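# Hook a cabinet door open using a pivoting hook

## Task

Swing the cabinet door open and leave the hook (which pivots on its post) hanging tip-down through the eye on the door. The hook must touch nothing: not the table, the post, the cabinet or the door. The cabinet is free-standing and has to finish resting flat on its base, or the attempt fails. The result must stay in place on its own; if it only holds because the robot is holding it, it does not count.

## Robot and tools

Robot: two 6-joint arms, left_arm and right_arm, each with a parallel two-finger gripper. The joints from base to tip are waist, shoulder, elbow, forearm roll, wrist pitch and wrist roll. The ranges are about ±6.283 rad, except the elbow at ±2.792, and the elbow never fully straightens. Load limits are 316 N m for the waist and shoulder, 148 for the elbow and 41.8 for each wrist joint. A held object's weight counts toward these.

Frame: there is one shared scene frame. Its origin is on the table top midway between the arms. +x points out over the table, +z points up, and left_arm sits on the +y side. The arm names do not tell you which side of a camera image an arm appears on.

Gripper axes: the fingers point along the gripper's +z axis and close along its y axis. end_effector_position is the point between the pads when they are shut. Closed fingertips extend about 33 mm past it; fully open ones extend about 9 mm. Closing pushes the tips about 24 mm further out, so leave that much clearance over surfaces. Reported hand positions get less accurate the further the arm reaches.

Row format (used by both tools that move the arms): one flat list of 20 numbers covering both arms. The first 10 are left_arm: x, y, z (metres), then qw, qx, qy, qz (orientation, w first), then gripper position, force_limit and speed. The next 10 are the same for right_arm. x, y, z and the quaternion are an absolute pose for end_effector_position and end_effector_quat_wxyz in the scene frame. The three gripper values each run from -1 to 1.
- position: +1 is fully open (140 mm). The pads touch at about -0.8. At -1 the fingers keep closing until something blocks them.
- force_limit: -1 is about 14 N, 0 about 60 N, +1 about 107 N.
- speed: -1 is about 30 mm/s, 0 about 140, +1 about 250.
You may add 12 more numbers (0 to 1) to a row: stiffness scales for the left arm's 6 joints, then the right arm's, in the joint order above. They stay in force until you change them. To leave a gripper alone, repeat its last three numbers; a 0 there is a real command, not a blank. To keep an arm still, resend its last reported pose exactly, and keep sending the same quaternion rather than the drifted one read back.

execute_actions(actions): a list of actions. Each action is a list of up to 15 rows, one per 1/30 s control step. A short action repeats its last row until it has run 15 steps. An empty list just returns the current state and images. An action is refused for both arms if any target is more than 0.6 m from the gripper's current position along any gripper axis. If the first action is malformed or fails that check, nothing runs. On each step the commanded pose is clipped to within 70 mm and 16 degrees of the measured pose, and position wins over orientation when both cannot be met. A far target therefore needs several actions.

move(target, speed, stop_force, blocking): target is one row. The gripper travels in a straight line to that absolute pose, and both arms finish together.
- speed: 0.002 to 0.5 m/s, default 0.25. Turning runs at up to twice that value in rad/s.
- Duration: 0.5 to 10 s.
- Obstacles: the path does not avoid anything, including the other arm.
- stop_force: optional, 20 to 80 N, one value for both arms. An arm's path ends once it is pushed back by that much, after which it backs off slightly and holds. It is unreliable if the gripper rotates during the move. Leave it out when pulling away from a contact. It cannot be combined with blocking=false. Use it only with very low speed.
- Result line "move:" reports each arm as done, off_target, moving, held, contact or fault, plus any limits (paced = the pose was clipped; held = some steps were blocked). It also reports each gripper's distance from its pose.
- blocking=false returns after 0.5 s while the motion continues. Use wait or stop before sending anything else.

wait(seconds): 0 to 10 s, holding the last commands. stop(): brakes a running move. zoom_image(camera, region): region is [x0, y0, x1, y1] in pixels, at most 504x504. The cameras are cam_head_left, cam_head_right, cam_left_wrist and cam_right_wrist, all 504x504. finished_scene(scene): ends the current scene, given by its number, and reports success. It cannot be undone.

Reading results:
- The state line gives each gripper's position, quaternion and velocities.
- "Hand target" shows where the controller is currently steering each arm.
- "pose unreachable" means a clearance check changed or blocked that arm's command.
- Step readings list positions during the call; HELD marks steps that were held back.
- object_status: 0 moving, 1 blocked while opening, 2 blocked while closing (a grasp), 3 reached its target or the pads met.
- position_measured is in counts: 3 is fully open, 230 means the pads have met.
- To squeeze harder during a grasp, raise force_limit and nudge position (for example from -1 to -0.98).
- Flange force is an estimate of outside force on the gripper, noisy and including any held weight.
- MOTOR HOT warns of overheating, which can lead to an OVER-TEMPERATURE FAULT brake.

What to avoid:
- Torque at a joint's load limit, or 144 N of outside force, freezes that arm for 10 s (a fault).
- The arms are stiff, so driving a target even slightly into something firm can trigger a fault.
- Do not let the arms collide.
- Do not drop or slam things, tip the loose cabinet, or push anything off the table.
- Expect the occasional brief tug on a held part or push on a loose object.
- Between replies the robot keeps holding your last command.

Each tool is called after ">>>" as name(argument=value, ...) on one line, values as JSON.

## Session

>>> execute_actions(actions=[])

Scene clock: 0.00 s.
left_arm: end_effector_position=(+0.6144, +0.4035, +0.3196) position_measured=3 object_status=3 end_effector_quat_wxyz=(-0.000, +0.999, -0.036, -0.003) end_effector_velocity=(-0.001, -0.000, -0.001) end_effector_angular_velocity=(+0.001, +0.003, -0.000) | right_arm: end_effector_position=(+0.8936, -0.7921, +0.2169) position_measured=3 object_status=3 end_effector_quat_wxyz=(+0.032, +0.034, +0.995, +0.092) end_effector_velocity=(-0.000, -0.000, +0.001) end_effector_angular_velocity=(-0.000, -0.001, -0.001)
Joint positions: left_arm=[-0.055  0.165  1.607 -0.     1.375  1.517] | right_arm=[-0.218  0.508  1.337  0.201  1.271  4.519]
Joint velocities: left_arm=[-0.     0.001  0.001  0.     0.001 -0.   ] | right_arm=[-0.    -0.001  0.     0.    -0.     0.001]
Flange force (N, the push that the arm receives, along the gripper's own x y z axes): no reading
Hand target (left_arm): +0.614, +0.404, +0.320; -0.000, +0.999, -0.036, -0.003
Hand target (right_arm): +0.894, -0.792, +0.217; +0.032, +0.034, +0.995, +0.092
Joint stiffness scale: left_arm=[1. 1. 1. 1. 1. 1.] | right_arm=[1. 1. 1. 1. 1. 1.]
camera_calibration (this result's frames):
cam_left_wrist: T_world_to_cam=[[0.110307, -0.993485, 0.0286295, 0.32059], [-0.92582, -0.0922314, 0.366538, 0.494586], [-0.36151, -0.0669374, -0.929962, 0.722551], [0, 0, 0, 1]] pos_world=[0.683744, 0.412484, 0.481482]
cam_right_wrist: T_world_to_cam=[[0.121508, 0.973212, 0.19518, 0.623525], [0.927878, -0.181206, 0.325893, -1.02106], [0.352531, 0.141504, -0.92504, 0.165989], [0, 0, 0, 1]] pos_world=[0.813144, -0.815333, 0.364606]

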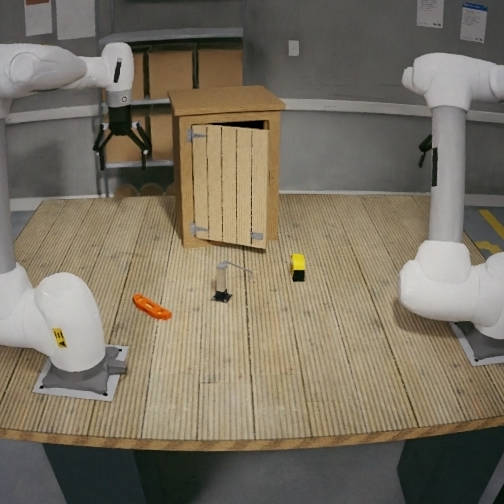

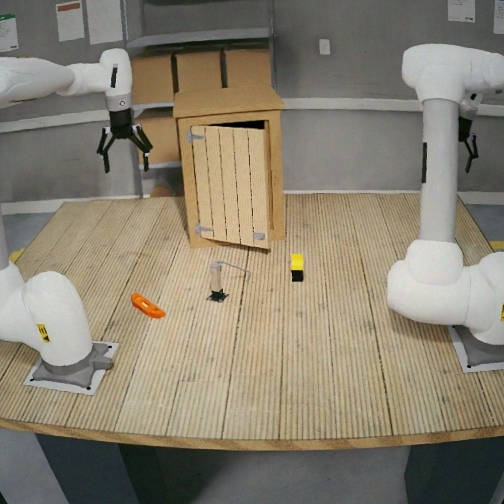

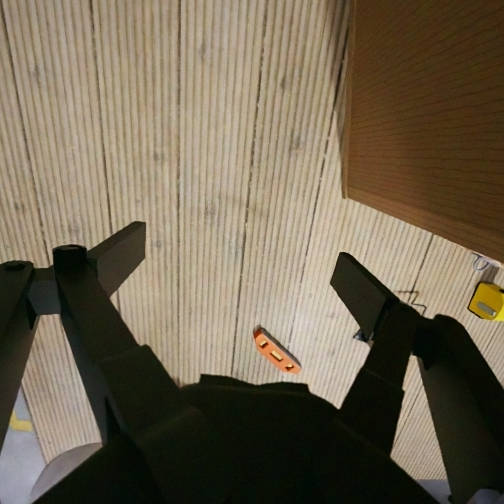

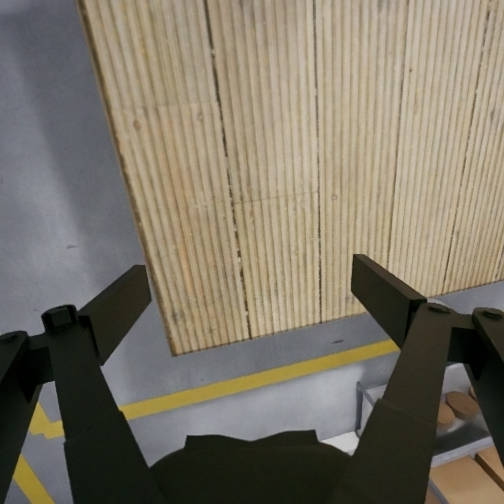

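>>> move(target=[0.3,0.3,0.33,0,0.7,-0.7,0,0,0,0,0.52,-0.27,0.24,-0.304,0.687,0.527,0.397,0,-1,0], speed=0.3)

>>> move(target=[0.36,0.16,0.33,0,0.7,-0.7,0,0,0,0,0.52,-0.27,0.24,-0.304,0.687,0.527,0.397,0,-1,0])

>>> zoom_image(camera="cam_left_wrist", region=[50,0,350,250])

>>> zoom_image(camera="cam_head_left", region=[170,200,310,310])

Scene clock: 10.33 s.
left_arm: end_effector_position=(+0.3042, +0.2987, +0.3330) position_measured=129 object_status=3 end_effector_quat_wxyz=(-0.001, +0.710, -0.704, +0.003) end_effector_velocity=(-0.000, -0.000, -0.001) end_effector_angular_velocity=(+0.001, +0.001, -0.004) | right_arm: end_effector_position=(+0.5230, -0.2687, +0.2420) position_measured=129 object_status=3 end_effector_quat_wxyz=(-0.306, +0.684, +0.529, +0.397) end_effector_velocity=(-0.000, +0.002, +0.002) end_effector_angular_velocity=(+0.005, +0.000, -0.009)
Joint positions: left_arm=[-0.446 -0.308  2.018  0.     1.426  2.618] | right_arm=[0.297 0.026 2.256 1.471 0.828 5.763]
Joint velocities: left_arm=[-0.001  0.     0.002 -0.    -0.001  0.003] | right_arm=[ 0.005 -0.003  0.003  0.012 -0.007 -0.   ]
Flange force (N, the push that the arm receives, along the gripper's own x y z axes): left_arm=[-6.4 3.1 2.3] | right_arm=[0.2 -1.3 2.0]
Hand target (left_arm): +0.300, +0.301, +0.330; -0.001, +0.707, -0.707, -0.000
Hand target (right_arm): +0.521, -0.269, +0.240; -0.304, +0.687, +0.527, +0.397
Off the commanded pose (left_arm): 0.005 m, 1 deg.
Off the commanded pose (right_arm): 0.004 m, 0 deg.
Joint stiffness scale: left_arm=[1. 1. 1. 1. 1. 1.] | right_arm=[1. 1. 1. 1. 1. 1.]
move: off_target (left_arm, right_arm)
camera_calibration (this result's frames):
cam_left_wrist: T_world_to_cam=[[-0.981898, -0.187674, 0.0255909, 0.342807], [-0.166261, 0.918714, 0.35822, -0.337455], [-0.0907392, 0.347481, -0.933286, 0.410807], [0, 0, 0, 1]] pos_world=[0.317773, 0.231613, 0.495511]
cam_right_wrist: T_world_to_cam=[[0.956845, -0.286936, -0.0459861, -0.562826], [-0.23901, -0.687058, -0.686168, 0.12874], [0.165291, 0.667547, -0.725988, 0.436935], [0, 0, 0, 1]] pos_world=[0.497086, -0.364719, 0.379665]

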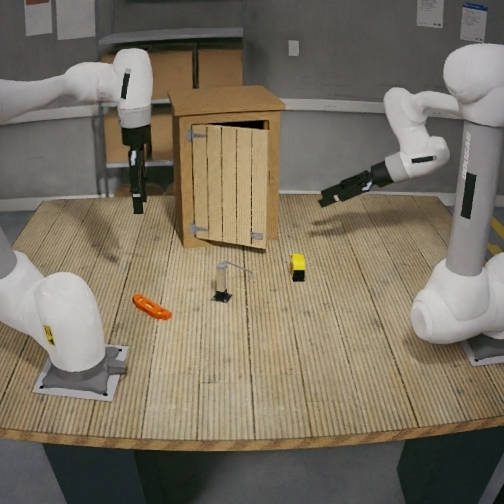

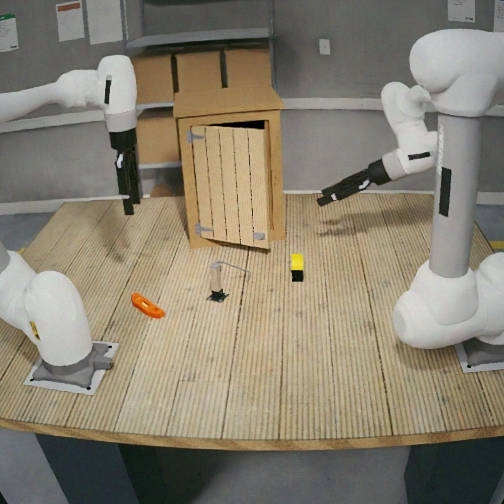

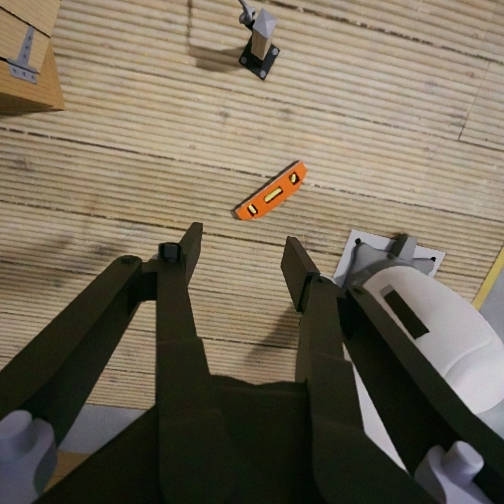

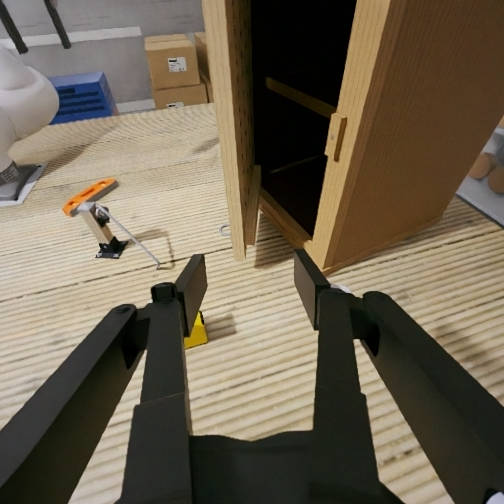

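Scene clock: 11.47 s.
left_arm: end_effector_position=(+0.3564, +0.1639, +0.3277) position_measured=129 object_status=3 end_effector_quat_wxyz=(+0.000, +0.706, -0.708, -0.003) end_effector_velocity=(+0.001, -0.002, +0.000) end_effector_angular_velocity=(+0.000, -0.000, +0.001) | right_arm: end_effector_position=(+0.5221, -0.2692, +0.2419) position_measured=129 object_status=3 end_effector_quat_wxyz=(-0.305, +0.685, +0.529, +0.397) end_effector_velocity=(-0.001, +0.001, +0.000) end_effector_angular_velocity=(+0.002, +0.002, +0.001)
Joint positions: left_arm=[-0.636 -0.105  1.871  0.     1.38   2.439] | right_arm=[0.297 0.024 2.258 1.471 0.827 5.763]
Joint velocities: left_arm=[-0.002  0.004 -0.004  0.     0.    -0.004] | right_arm=[ 0.003  0.001 -0.     0.002  0.     0.001]
Flange force (N, the push that the arm receives, along the gripper's own x y z axes): left_arm=[-3.9 -2.5 0.6] | right_arm=[0.7 -1.5 4.6]
Hand target (left_arm): +0.360, +0.160, +0.330; -0.000, +0.707, -0.707, -0.000
Hand target (right_arm): +0.520, -0.270, +0.240; -0.304, +0.687, +0.527, +0.397
Off the commanded pose (left_arm): 0.006 m, 0 deg.
Off the commanded pose (right_arm): 0.003 m, 0 deg.
Joint stiffness scale: left_arm=[1. 1. 1. 1. 1. 1.] | right_arm=[1. 1. 1. 1. 1. 1.]
move: off_target (left_arm)
camera_calibration (this result's frames):
cam_left_wrist: T_world_to_cam=[[-0.983606, -0.177217, 0.0333768, 0.365224], [-0.153013, 0.918118, 0.365577, -0.21006], [-0.0954302, 0.354476, -0.930183, 0.456893], [0, 0, 0, 1]] pos_world=[0.370696, 0.0956254, 0.489597]
cam_right_wrist: T_world_to_cam=[[0.956596, -0.2878, -0.0457731, -0.562285], [-0.239529, -0.68705, -0.685994, 0.128409], [0.16598, 0.667183, -0.726166, 0.436912], [0, 0, 0, 1]] pos_world=[0.496118, -0.365103, 0.379621]

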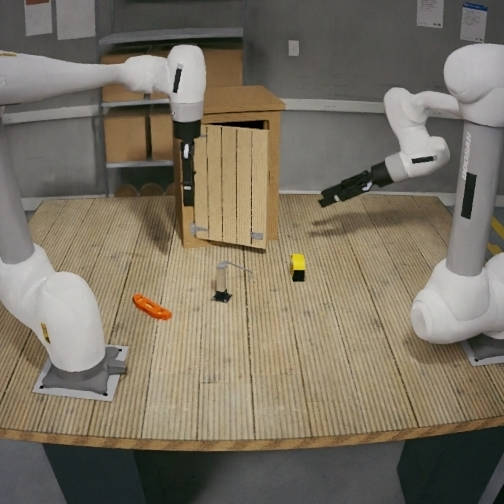

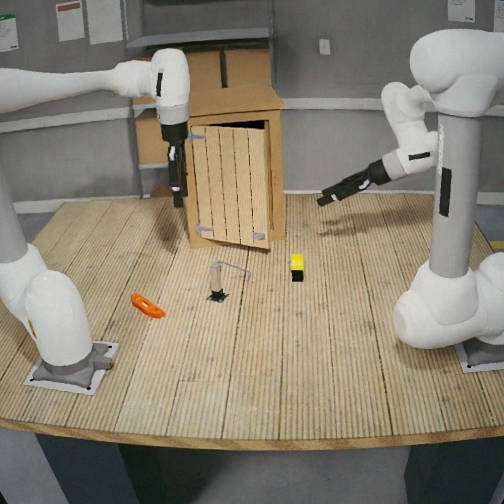

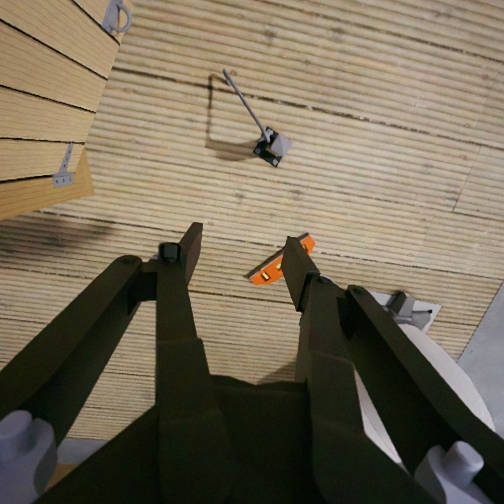

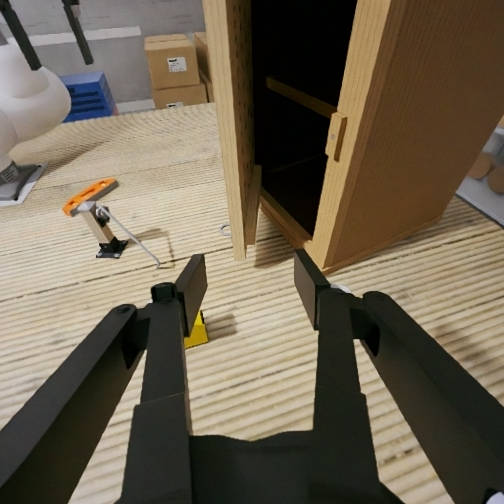

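Region (50, 0, 350, 250) of cam_left_wrist's 504x504 image, scaled by 1.680, with more detail than that image has.

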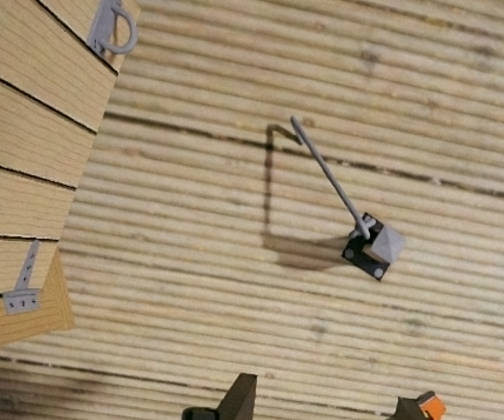

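Region (170, 200, 310, 310) of cam_head_left's 504x504 image, scaled by 3.600, with more detail than that image has; it fills the top 396 rows of this view, and the rest is white.

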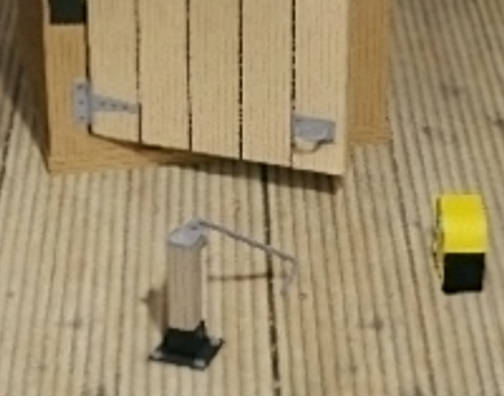

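>>> move(target=[0.385,0.015,0.15,-0.119,0.403,0.906,0.053,-0.3,-0.5,0,0.52,-0.27,0.24,-0.304,0.687,0.527,0.397,0,-1,0], speed=0.4)

>>> move(target=[0.372,0.03,0.07,-0.119,0.403,0.906,0.053,-0.3,-0.5,0,0.52,-0.27,0.24,-0.304,0.687,0.527,0.397,0,-1,0], speed=0.1)

>>> zoom_image(camera="cam_head_left", region=[170,200,310,310])

Scene clock: 28.97 s.
left_arm: end_effector_position=(+0.3811, +0.0195, +0.1499) position_measured=167 object_status=3 end_effector_quat_wxyz=(-0.122, +0.399, +0.907, +0.054) end_effector_velocity=(+0.000, -0.000, +0.000) end_effector_angular_velocity=(-0.003, +0.002, -0.011) | right_arm: end_effector_position=(+0.5221, -0.2692, +0.2419) position_measured=129 object_status=3 end_effector_quat_wxyz=(-0.305, +0.685, +0.529, +0.397) end_effector_velocity=(+0.000, -0.001, -0.000) end_effector_angular_velocity=(-0.001, -0.001, -0.001)
Joint positions: left_arm=[-0.789  0.32   1.756 -0.008  1.333  4.685] | right_arm=[0.297 0.024 2.258 1.471 0.827 5.763]
Joint velocities: left_arm=[ 0.    -0.    -0.001  0.     0.     0.011] | right_arm=[-0.001  0.     0.    -0.    -0.    -0.001]
Flange force (N, the push that the arm receives, along the gripper's own x y z axes): left_arm=[1.2 3.9 2.3] | right_arm=[0.8 -1.7 6.6]
Hand target (left_arm): +0.385, +0.015, +0.150; -0.119, +0.403, +0.906, +0.053
Hand target (right_arm): +0.520, -0.270, +0.240; -0.304, +0.687, +0.527, +0.397
Off the commanded pose (left_arm): 0.006 m, 1 deg.
Off the commanded pose (right_arm): 0.003 m, 0 deg.
Joint stiffness scale: left_arm=[1. 1. 1. 1. 1. 1.] | right_arm=[1. 1. 1. 1. 1. 1.]
move: off_target (left_arm)
camera_calibration (this result's frames):
cam_left_wrist: T_world_to_cam=[[0.611715, 0.787374, 0.0764677, -0.26332], [0.780209, -0.616453, 0.10611, -0.295557], [0.130687, -0.00524829, -0.99141, 0.275098], [0, 0, 0, 1]] pos_world=[0.355721, 0.0265777, 0.324232]
cam_right_wrist: T_world_to_cam=[[0.95659, -0.287819, -0.0457739, -0.562288], [-0.239545, -0.687048, -0.68599, 0.128412], [0.165992, 0.667177, -0.726169, 0.436905], [0, 0, 0, 1]] pos_world=[0.496116, -0.365105, 0.379618]

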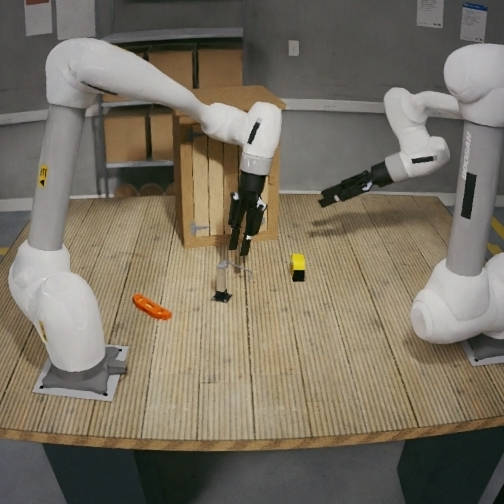

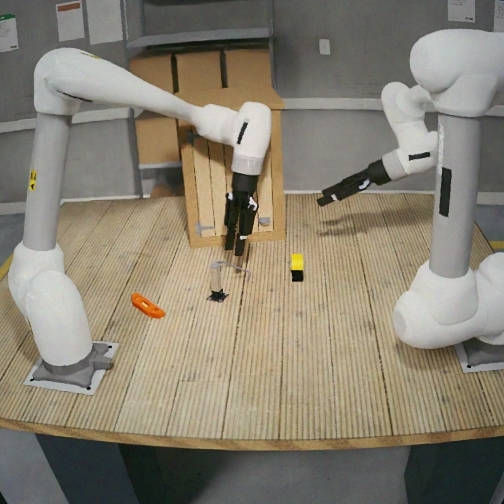

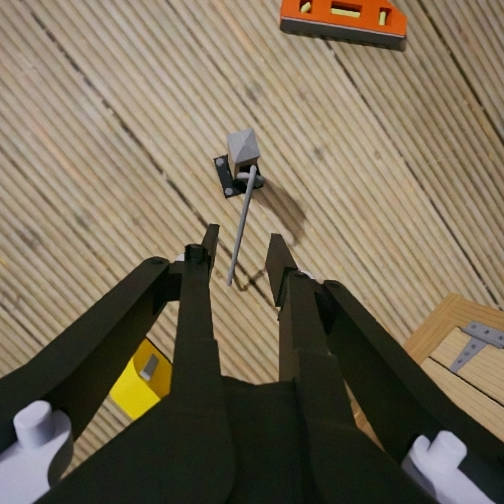

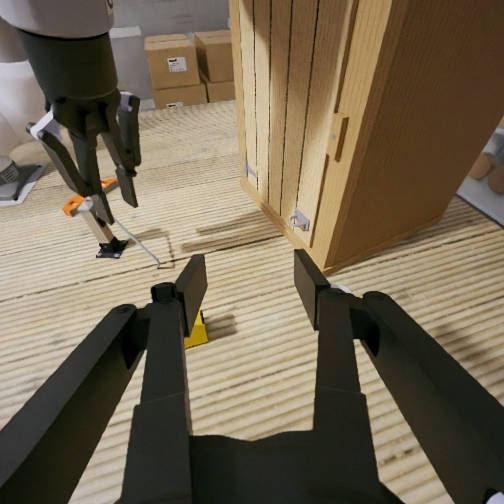

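Scene clock: 30.20 s.
left_arm: end_effector_position=(+0.3749, +0.0269, +0.0757) position_measured=167 object_status=3 end_effector_quat_wxyz=(-0.115, +0.400, +0.908, +0.051) end_effector_velocity=(+0.000, -0.001, -0.001) end_effector_angular_velocity=(-0.002, -0.002, +0.000) | right_arm: end_effector_position=(+0.5221, -0.2692, +0.2419) position_measured=129 object_status=3 end_effector_quat_wxyz=(-0.305, +0.685, +0.529, +0.397) end_effector_velocity=(+0.001, -0.001, -0.000) end_effector_angular_velocity=(-0.001, -0.001, -0.001)
Joint positions: left_arm=[-0.789  0.365  1.846 -0.008  1.182  4.688] | right_arm=[0.297 0.024 2.258 1.471 0.827 5.763]
Joint velocities: left_arm=[-0.     0.     0.002 -0.    -0.005 -0.   ] | right_arm=[-0.003  0.001 -0.    -0.001  0.    -0.001]
Flange force (N, the push that the arm receives, along the gripper's own x y z axes): left_arm=[1.4 1.9 1.9] | right_arm=[0.1 0.2 4.4]
Hand target (left_arm): +0.372, +0.030, +0.070; -0.119, +0.403, +0.906, +0.053
Hand target (right_arm): +0.520, -0.270, +0.240; -0.304, +0.687, +0.527, +0.397
Off the commanded pose (left_arm): 0.007 m, 1 deg.
Off the commanded pose (right_arm): 0.003 m, 0 deg.
Joint stiffness scale: left_arm=[1. 1. 1. 1. 1. 1.] | right_arm=[1. 1. 1. 1. 1. 1.]
move: off_target (left_arm)
camera_calibration (this result's frames):
cam_left_wrist: T_world_to_cam=[[0.612393, 0.787133, 0.0734602, -0.259679], [0.778006, -0.616555, 0.120695, -0.27858], [0.140295, -0.01676, -0.989968, 0.198972], [0, 0, 0, 1]] pos_world=[0.347848, 0.0359767, 0.249675]
cam_right_wrist: T_world_to_cam=[[0.95659, -0.287819, -0.045782, -0.56228], [-0.239551, -0.68705, -0.685986, 0.128407], [0.165986, 0.667175, -0.726173, 0.436908], [0, 0, 0, 1]] pos_world=[0.496111, -0.365107, 0.379613]

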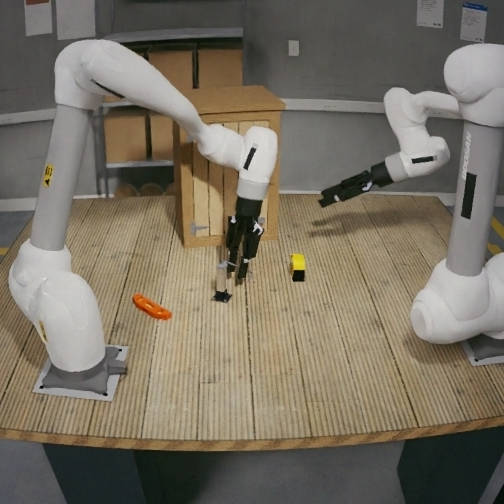

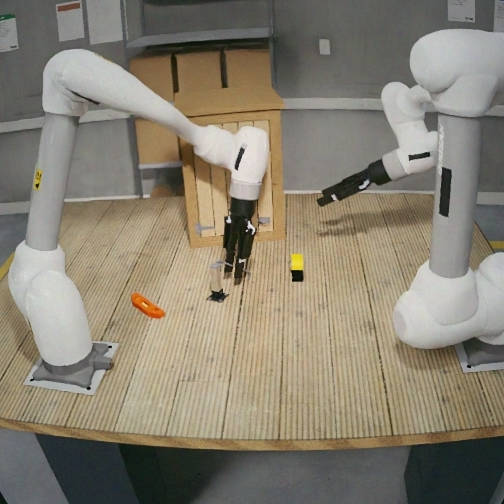

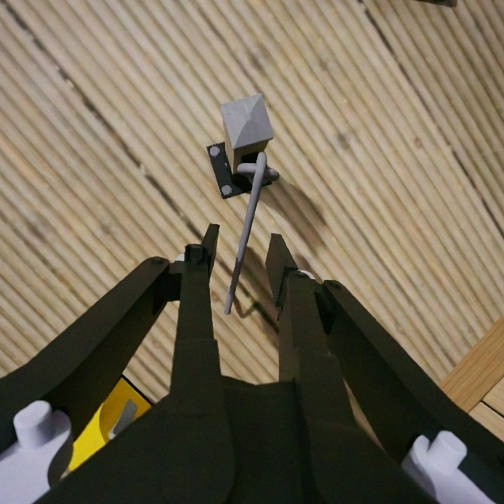

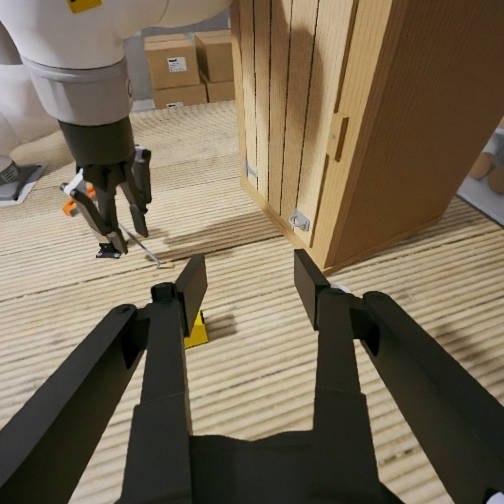

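Region (170, 200, 310, 310) of cam_head_left's 504x504 image, scaled by 3.600, with more detail than that image has; it fills the top 396 rows of this view, and the rest is white.

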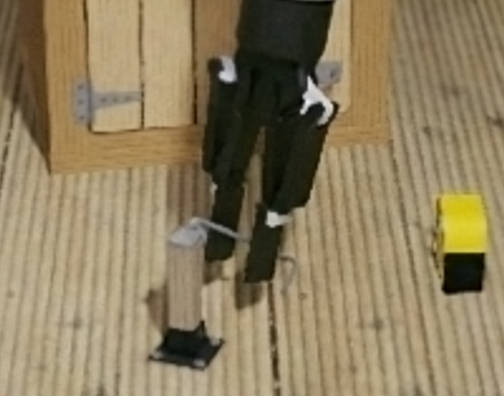

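>>> move(target=[0.372,0.03,0.07,-0.119,0.403,0.906,0.053,-1,-0.5,0,0.52,-0.27,0.24,-0.304,0.687,0.527,0.397,0,-1,0])

>>> move(target=[0.374,0.026,0.1,0.06,0.406,0.912,-0.027,-1,-0.5,0,0.52,-0.27,0.24,-0.304,0.687,0.527,0.397,0,-1,0], speed=0.12)

>>> move(target=[0.368,0.032,0.122,0.237,0.393,0.883,-0.105,-1,-0.5,0,0.52,-0.27,0.24,-0.304,0.687,0.527,0.397,0,-1,0], speed=0.12)

>>> move(target=[0.381,0.051,0.122,0.255,0.176,0.95,-0.047,-1,-0.5,0,0.52,-0.27,0.24,-0.304,0.687,0.527,0.397,0,-1,0], speed=0.12)

>>> zoom_image(camera="cam_head_left", region=[170,180,310,310])

Scene clock: 43.27 s.
left_arm: end_effector_position=(+0.3749, +0.0267, +0.0755) position_measured=225 object_status=2 end_effector_quat_wxyz=(-0.115, +0.400, +0.908, +0.050) end_effector_velocity=(+0.000, +0.001, +0.000) end_effector_angular_velocity=(+0.001, +0.000, -0.001) | right_arm: end_effector_position=(+0.5221, -0.2692, +0.2419) position_measured=129 object_status=3 end_effector_quat_wxyz=(-0.305, +0.685, +0.529, +0.397) end_effector_velocity=(+0.001, -0.000, +0.000) end_effector_angular_velocity=(+0.001, -0.000, -0.001)
Joint positions: left_arm=[-0.789  0.365  1.846 -0.008  1.182  4.688] | right_arm=[0.297 0.024 2.258 1.471 0.827 5.763]
Joint velocities: left_arm=[ 0.001 -0.     0.     0.001  0.001  0.001] | right_arm=[-0.001  0.     0.     0.002  0.    -0.001]
Flange force (N, the push that the arm receives, along the gripper's own x y z axes): left_arm=[1.6 -3.5 -1.1] | right_arm=[0.8 -1.7 5.0]
Hand target (left_arm): +0.372, +0.030, +0.070; -0.119, +0.403, +0.906, +0.053
Hand target (right_arm): +0.520, -0.270, +0.240; -0.304, +0.687, +0.527, +0.397
Off the commanded pose (left_arm): 0.007 m, 1 deg.
Off the commanded pose (right_arm): 0.003 m, 0 deg.
Joint stiffness scale: left_arm=[1. 1. 1. 1. 1. 1.] | right_arm=[1. 1. 1. 1. 1. 1.]
move: off_target (left_arm)
camera_calibration (this result's frames):
cam_left_wrist: T_world_to_cam=[[0.612585, 0.786989, 0.0733979, -0.25957], [0.77782, -0.616732, 0.120991, -0.278588], [0.140486, -0.0170272, -0.989936, 0.19875], [0, 0, 0, 1]] pos_world=[0.347778, 0.0358489, 0.249508]
cam_right_wrist: T_world_to_cam=[[0.956589, -0.287821, -0.0457881, -0.562275], [-0.239557, -0.687051, -0.685983, 0.128404], [0.165981, 0.667173, -0.726175, 0.436909], [0, 0, 0, 1]] pos_world=[0.496107, -0.365108, 0.37961]

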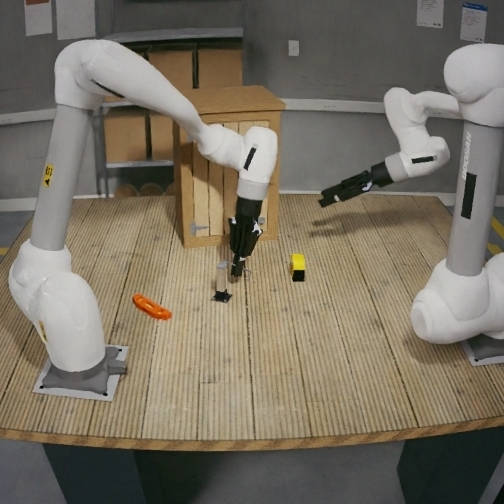

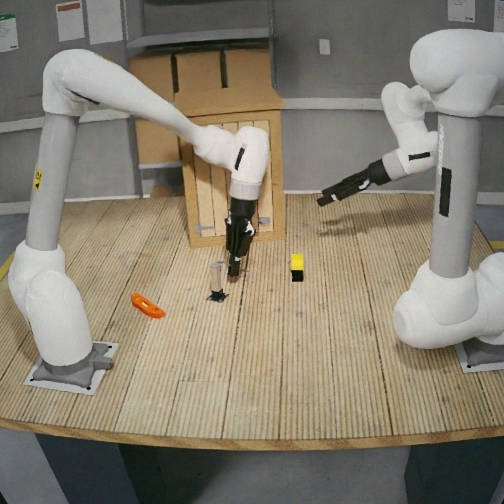

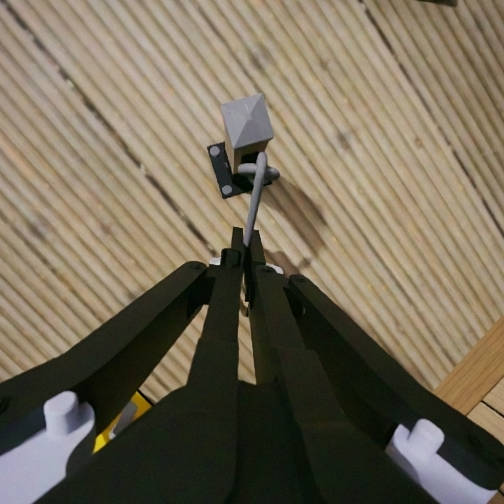

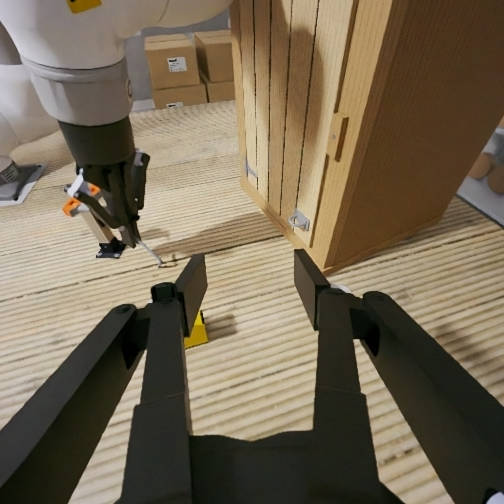

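Scene clock: 45.23 s.
left_arm: end_effector_position=(+0.3785, +0.0209, +0.1014) position_measured=225 object_status=2 end_effector_quat_wxyz=(+0.062, +0.406, +0.911, -0.029) end_effector_velocity=(+0.000, +0.000, +0.000) end_effector_angular_velocity=(-0.006, -0.008, -0.001) | right_arm: end_effector_position=(+0.5221, -0.2692, +0.2419) position_measured=129 object_status=3 end_effector_quat_wxyz=(-0.305, +0.685, +0.529, +0.397) end_effector_velocity=(-0.001, +0.000, -0.001) end_effector_angular_velocity=(-0.002, +0.001, +0.002)
Joint positions: left_arm=[-0.795  0.161  2.05   0.001  0.793  4.685] | right_arm=[0.297 0.024 2.258 1.471 0.827 5.763]
Joint velocities: left_arm=[-0.001 -0.005  0.006  0.003 -0.011 -0.002] | right_arm=[ 0.001  0.001  0.    -0.002 -0.     0.   ]
Flange force (N, the push that the arm receives, along the gripper's own x y z axes): left_arm=[-9.6 1.6 8.8] | right_arm=[-0.1 -0.2 5.9]
Hand target (left_arm): +0.374, +0.026, +0.100; +0.060, +0.406, +0.912, -0.027
Hand target (right_arm): +0.520, -0.270, +0.240; -0.304, +0.687, +0.527, +0.397
Off the commanded pose (left_arm): 0.007 m, 0 deg.
Off the commanded pose (right_arm): 0.003 m, 0 deg.
Joint stiffness scale: left_arm=[1. 1. 1. 1. 1. 1.] | right_arm=[1. 1. 1. 1. 1. 1.]
move: off_target (left_arm)
camera_calibration (this result's frames):
cam_left_wrist: T_world_to_cam=[[0.609336, 0.79291, 0.00172852, -0.250735], [0.693521, -0.534011, 0.483592, -0.294688], [0.384368, -0.293471, -0.875292, 0.125628], [0, 0, 0, 1]] pos_world=[0.308867, 0.0783125, 0.252903]
cam_right_wrist: T_world_to_cam=[[0.956589, -0.28782, -0.0457881, -0.562275], [-0.239557, -0.687051, -0.685983, 0.128403], [0.165981, 0.667173, -0.726175, 0.436909], [0, 0, 0, 1]] pos_world=[0.496107, -0.365108, 0.37961]

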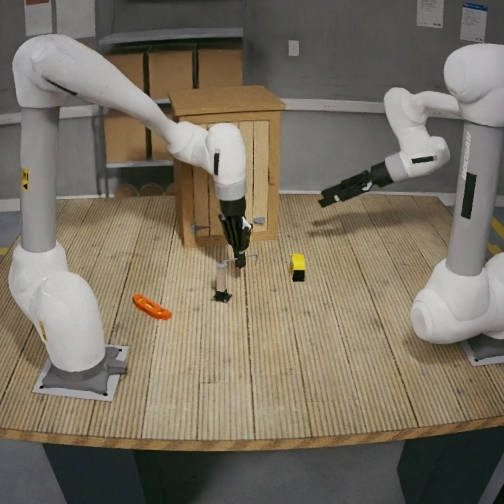

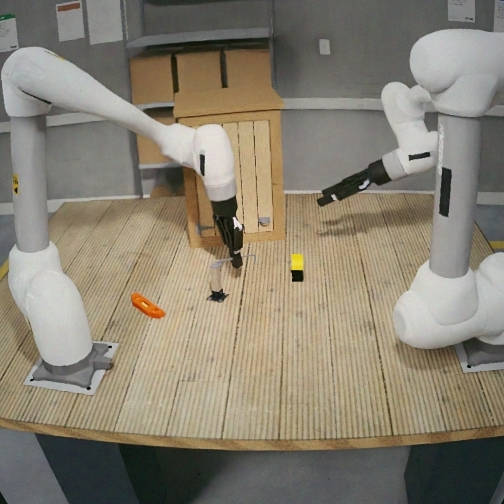

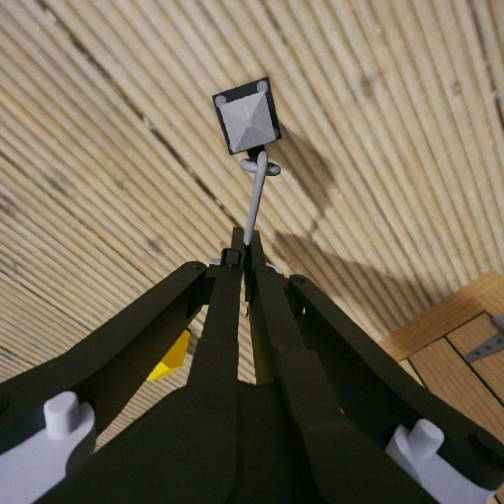

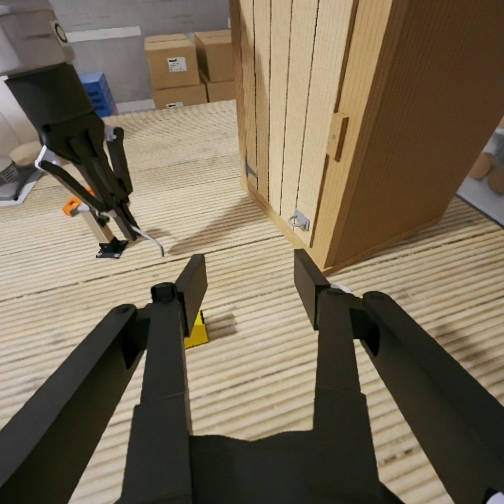

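Scene clock: 47.20 s.
left_arm: end_effector_position=(+0.3749, +0.0246, +0.1280) position_measured=225 object_status=2 end_effector_quat_wxyz=(+0.243, +0.393, +0.881, -0.108) end_effector_velocity=(-0.000, +0.000, +0.000) end_effector_angular_velocity=(-0.006, -0.009, +0.000) | right_arm: end_effector_position=(+0.5221, -0.2692, +0.2419) position_measured=129 object_status=3 end_effector_quat_wxyz=(-0.305, +0.685, +0.529, +0.397) end_effector_velocity=(+0.000, -0.001, +0.000) end_effector_angular_velocity=(-0.001, -0.003, +0.001)
Joint positions: left_arm=[-0.806 -0.018  2.286  0.058  0.337  4.625] | right_arm=[0.297 0.024 2.258 1.471 0.827 5.763]
Joint velocities: left_arm=[-0.003 -0.004  0.007  0.015 -0.014 -0.016] | right_arm=[-0.001 -0.001 -0.    -0.001 -0.    -0.003]
Flange force (N, the push that the arm receives, along the gripper's own x y z axes): left_arm=no reading | right_arm=[0.2 -1.3 3.3]
Hand target (left_arm): +0.368, +0.032, +0.122; +0.237, +0.393, +0.882, -0.105
Hand target (right_arm): +0.520, -0.270, +0.240; -0.304, +0.687, +0.527, +0.397
Off the commanded pose (left_arm): 0.012 m, 1 deg.
Off the commanded pose (right_arm): 0.003 m, 0 deg.
Joint stiffness scale: left_arm=[1. 1. 1. 1. 1. 1.] | right_arm=[1. 1. 1. 1. 1. 1.]
move: off_target (left_arm)
camera_calibration (this result's frames):
cam_left_wrist: T_world_to_cam=[[0.617446, 0.783773, -0.0667875, -0.245635], [0.521294, -0.344124, 0.780917, -0.28125], [0.589079, -0.51699, -0.621054, 0.0475502], [0, 0, 0, 1]] pos_world=[0.270269, 0.12032, 0.232759]
cam_right_wrist: T_world_to_cam=[[0.956589, -0.287821, -0.0457882, -0.562275], [-0.239557, -0.687051, -0.685983, 0.128403], [0.165981, 0.667173, -0.726175, 0.436909], [0, 0, 0, 1]] pos_world=[0.496107, -0.365108, 0.37961]

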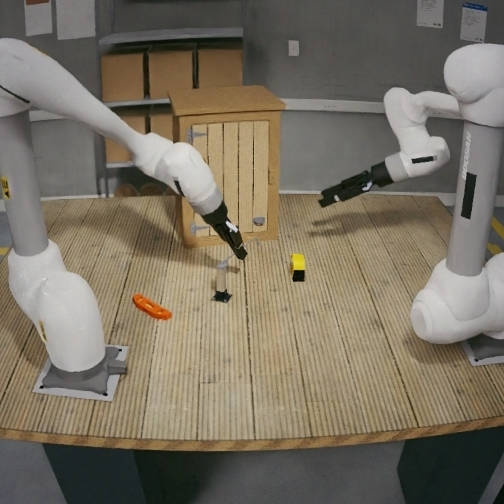

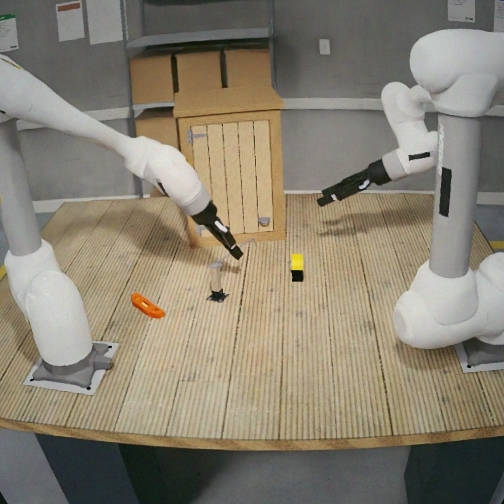

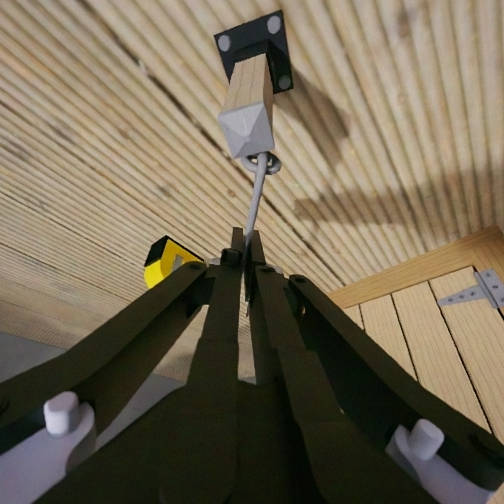

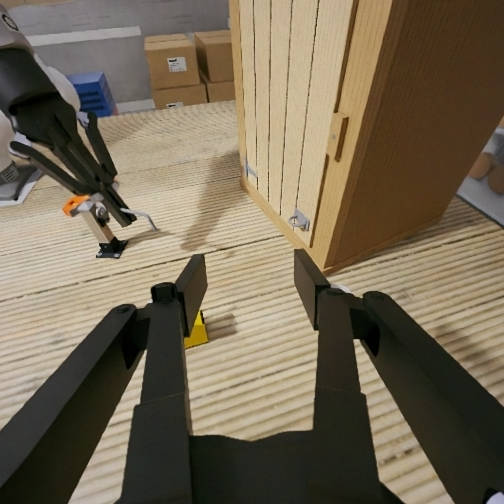

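Scene clock: 49.53 s.
left_arm: end_effector_position=(+0.3872, +0.0464, +0.1313) position_measured=225 object_status=2 end_effector_quat_wxyz=(+0.263, +0.180, +0.946, -0.053) end_effector_velocity=(+0.000, +0.000, +0.000) end_effector_angular_velocity=(+0.001, -0.004, +0.012) | right_arm: end_effector_position=(+0.5221, -0.2692, +0.2419) position_measured=129 object_status=3 end_effector_quat_wxyz=(-0.305, +0.685, +0.529, +0.397) end_effector_velocity=(+0.000, -0.000, +0.000) end_effector_angular_velocity=(+0.001, +0.001, -0.001)
Joint positions: left_arm=[-0.926 -0.007  2.27   0.652  0.51   3.575] | right_arm=[0.297 0.024 2.258 1.471 0.827 5.763]
Joint velocities: left_arm=[-0.006  0.001 -0.     0.017  0.008 -0.029] | right_arm=[-0.001 -0.     0.     0.001  0.     0.001]
Flange force (N, the push that the arm receives, along the gripper's own x y z axes): left_arm=[-50.6 12.0 12.1] | right_arm=[0.5 -1.9 1.8]
Hand target (left_arm): +0.381, +0.051, +0.122; +0.255, +0.176, +0.950, -0.047
Hand target (right_arm): +0.520, -0.270, +0.240; -0.304, +0.687, +0.527, +0.397
Off the commanded pose (left_arm): 0.012 m, 1 deg.
Off the commanded pose (right_arm): 0.003 m, 0 deg.
Joint stiffness scale: left_arm=[1. 1. 1. 1. 1. 1.] | right_arm=[1. 1. 1. 1. 1. 1.]
move: off_target (left_arm)
camera_calibration (this result's frames):
cam_left_wrist: T_world_to_cam=[[0.204668, 0.976102, -0.0730496, -0.118352], [0.616615, -0.0706111, 0.784092, -0.332802], [0.760196, -0.205522, -0.616331, -0.027714], [0, 0, 0, 1]] pos_world=[0.250502, 0.0863279, 0.235221]
cam_right_wrist: T_world_to_cam=[[0.956589, -0.287821, -0.0457884, -0.562275], [-0.239557, -0.687051, -0.685983, 0.128403], [0.165981, 0.667173, -0.726175, 0.436909], [0, 0, 0, 1]] pos_world=[0.496107, -0.365108, 0.379609]

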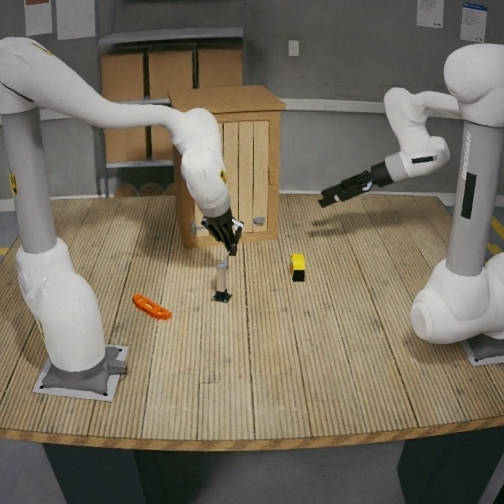

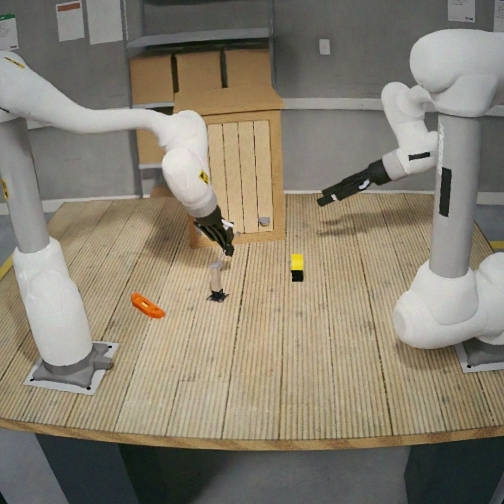

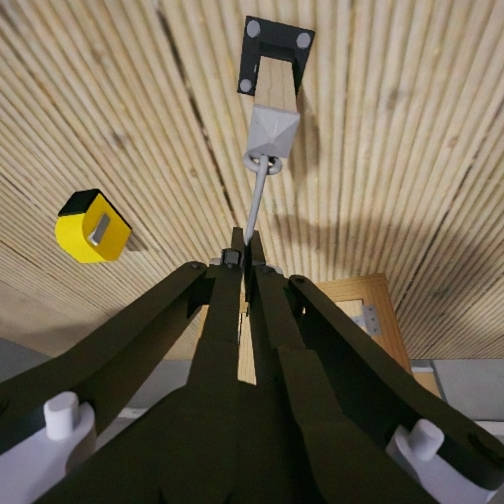

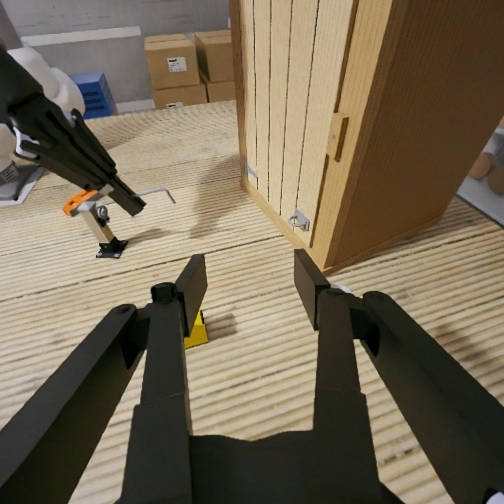

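Region (170, 180, 310, 310) of cam_head_left's 504x504 image, scaled by 3.600, with more detail than that image has; it fills the top 468 rows of this view, and the rest is white.

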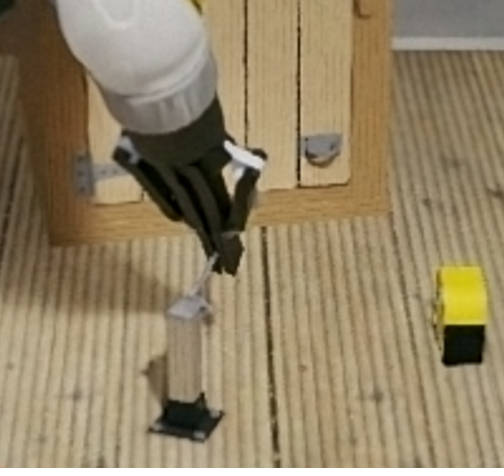

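>>> move(target=[0.391,0.047,0.132,0.255,0.176,0.95,-0.047,-1,-0.5,0,0.599,-0.074,0.149,-0.073,0.892,0.158,0.417,-0.1,0,0], speed=0.2)

Scene clock: 61.97 s.
left_arm: end_effector_position=(+0.3891, +0.0476, +0.1319) position_measured=225 object_status=2 end_effector_quat_wxyz=(+0.256, +0.176, +0.949, -0.049) end_effector_velocity=(-0.000, -0.001, -0.001) end_effector_angular_velocity=(+0.002, +0.001, -0.001) | right_arm: end_effector_position=(+0.5979, -0.0762, +0.1483) position_measured=141 object_status=3 end_effector_quat_wxyz=(-0.065, +0.906, +0.172, +0.381) end_effector_velocity=(+0.001, +0.000, -0.001) end_effector_angular_velocity=(-0.008, -0.006, -0.012)
Joint positions: left_arm=[-0.919 -0.003  2.258  0.617  0.527  3.608] | right_arm=[ 0.963  0.352  1.902  1.976 -0.466  6.281]
Joint velocities: left_arm=[-0.001  0.003 -0.001  0.     0.     0.   ] | right_arm=[ 0.005  0.006 -0.006 -0.006 -0.019  0.012]
Flange force (N, the push that the arm receives, along the gripper's own x y z axes): left_arm=[-5.4 -2.5 8.6] | right_arm=[2.6 -4.9 -0.9]
Hand target (left_arm): +0.391, +0.047, +0.132; +0.255, +0.176, +0.950, -0.047
Hand target (right_arm): +0.599, -0.073, +0.150; -0.063, +0.905, +0.171, +0.383
Off the commanded pose (left_arm): 0.002 m, 0 deg.
Off the commanded pose (right_arm): 0.003 m, 5 deg.
Joint stiffness scale: left_arm=[1. 1. 1. 1. 1. 1.] | right_arm=[1. 1. 1. 1. 1. 1.]
joint sent to its limit (right arm) — the command would take joint 6 (wrist roll) past its upper limit, so that joint was sent only as far as its limit.
move: off_target (right_arm)
camera_calibration (this result's frames):
cam_left_wrist: T_world_to_cam=[[0.19407, 0.978631, -0.0679645, -0.116562], [0.628742, -0.070905, 0.774374, -0.337774], [0.753008, -0.193015, -0.629067, -0.024659], [0, 0, 0, 1]] pos_world=[0.253562, 0.0853619, 0.238129]
cam_right_wrist: T_world_to_cam=[[0.31686, -0.948136, -0.0252591, -0.254359], [-0.835898, -0.266568, -0.479808, 0.572923], [0.44819, 0.173146, -0.87701, 0.0435566], [0, 0, 0, 1]] pos_world=[0.53998, -0.0959849, 0.306668]

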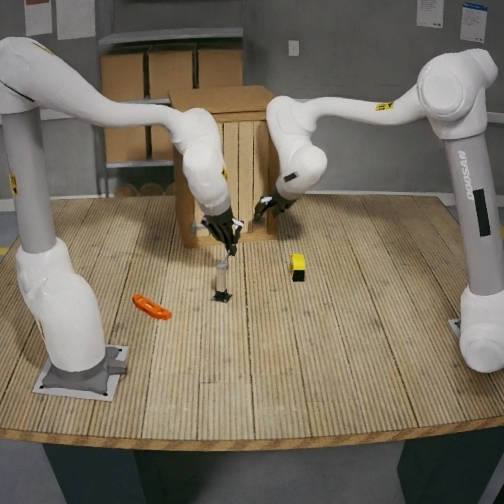

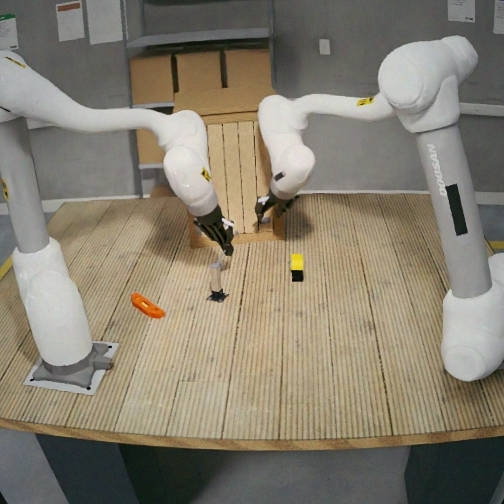

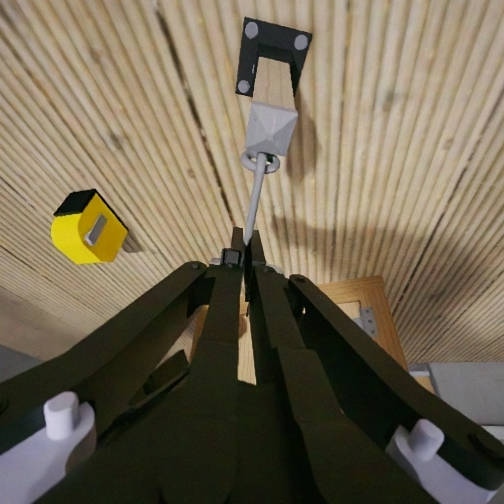

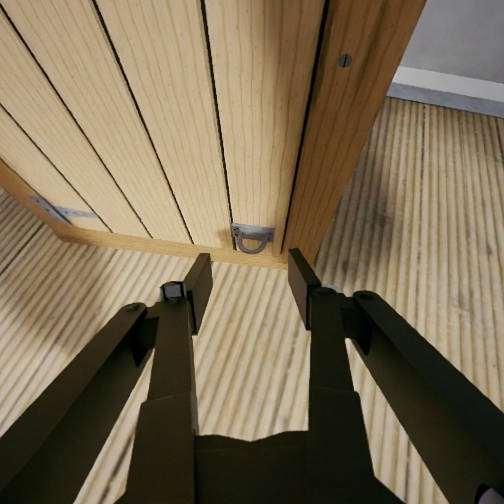

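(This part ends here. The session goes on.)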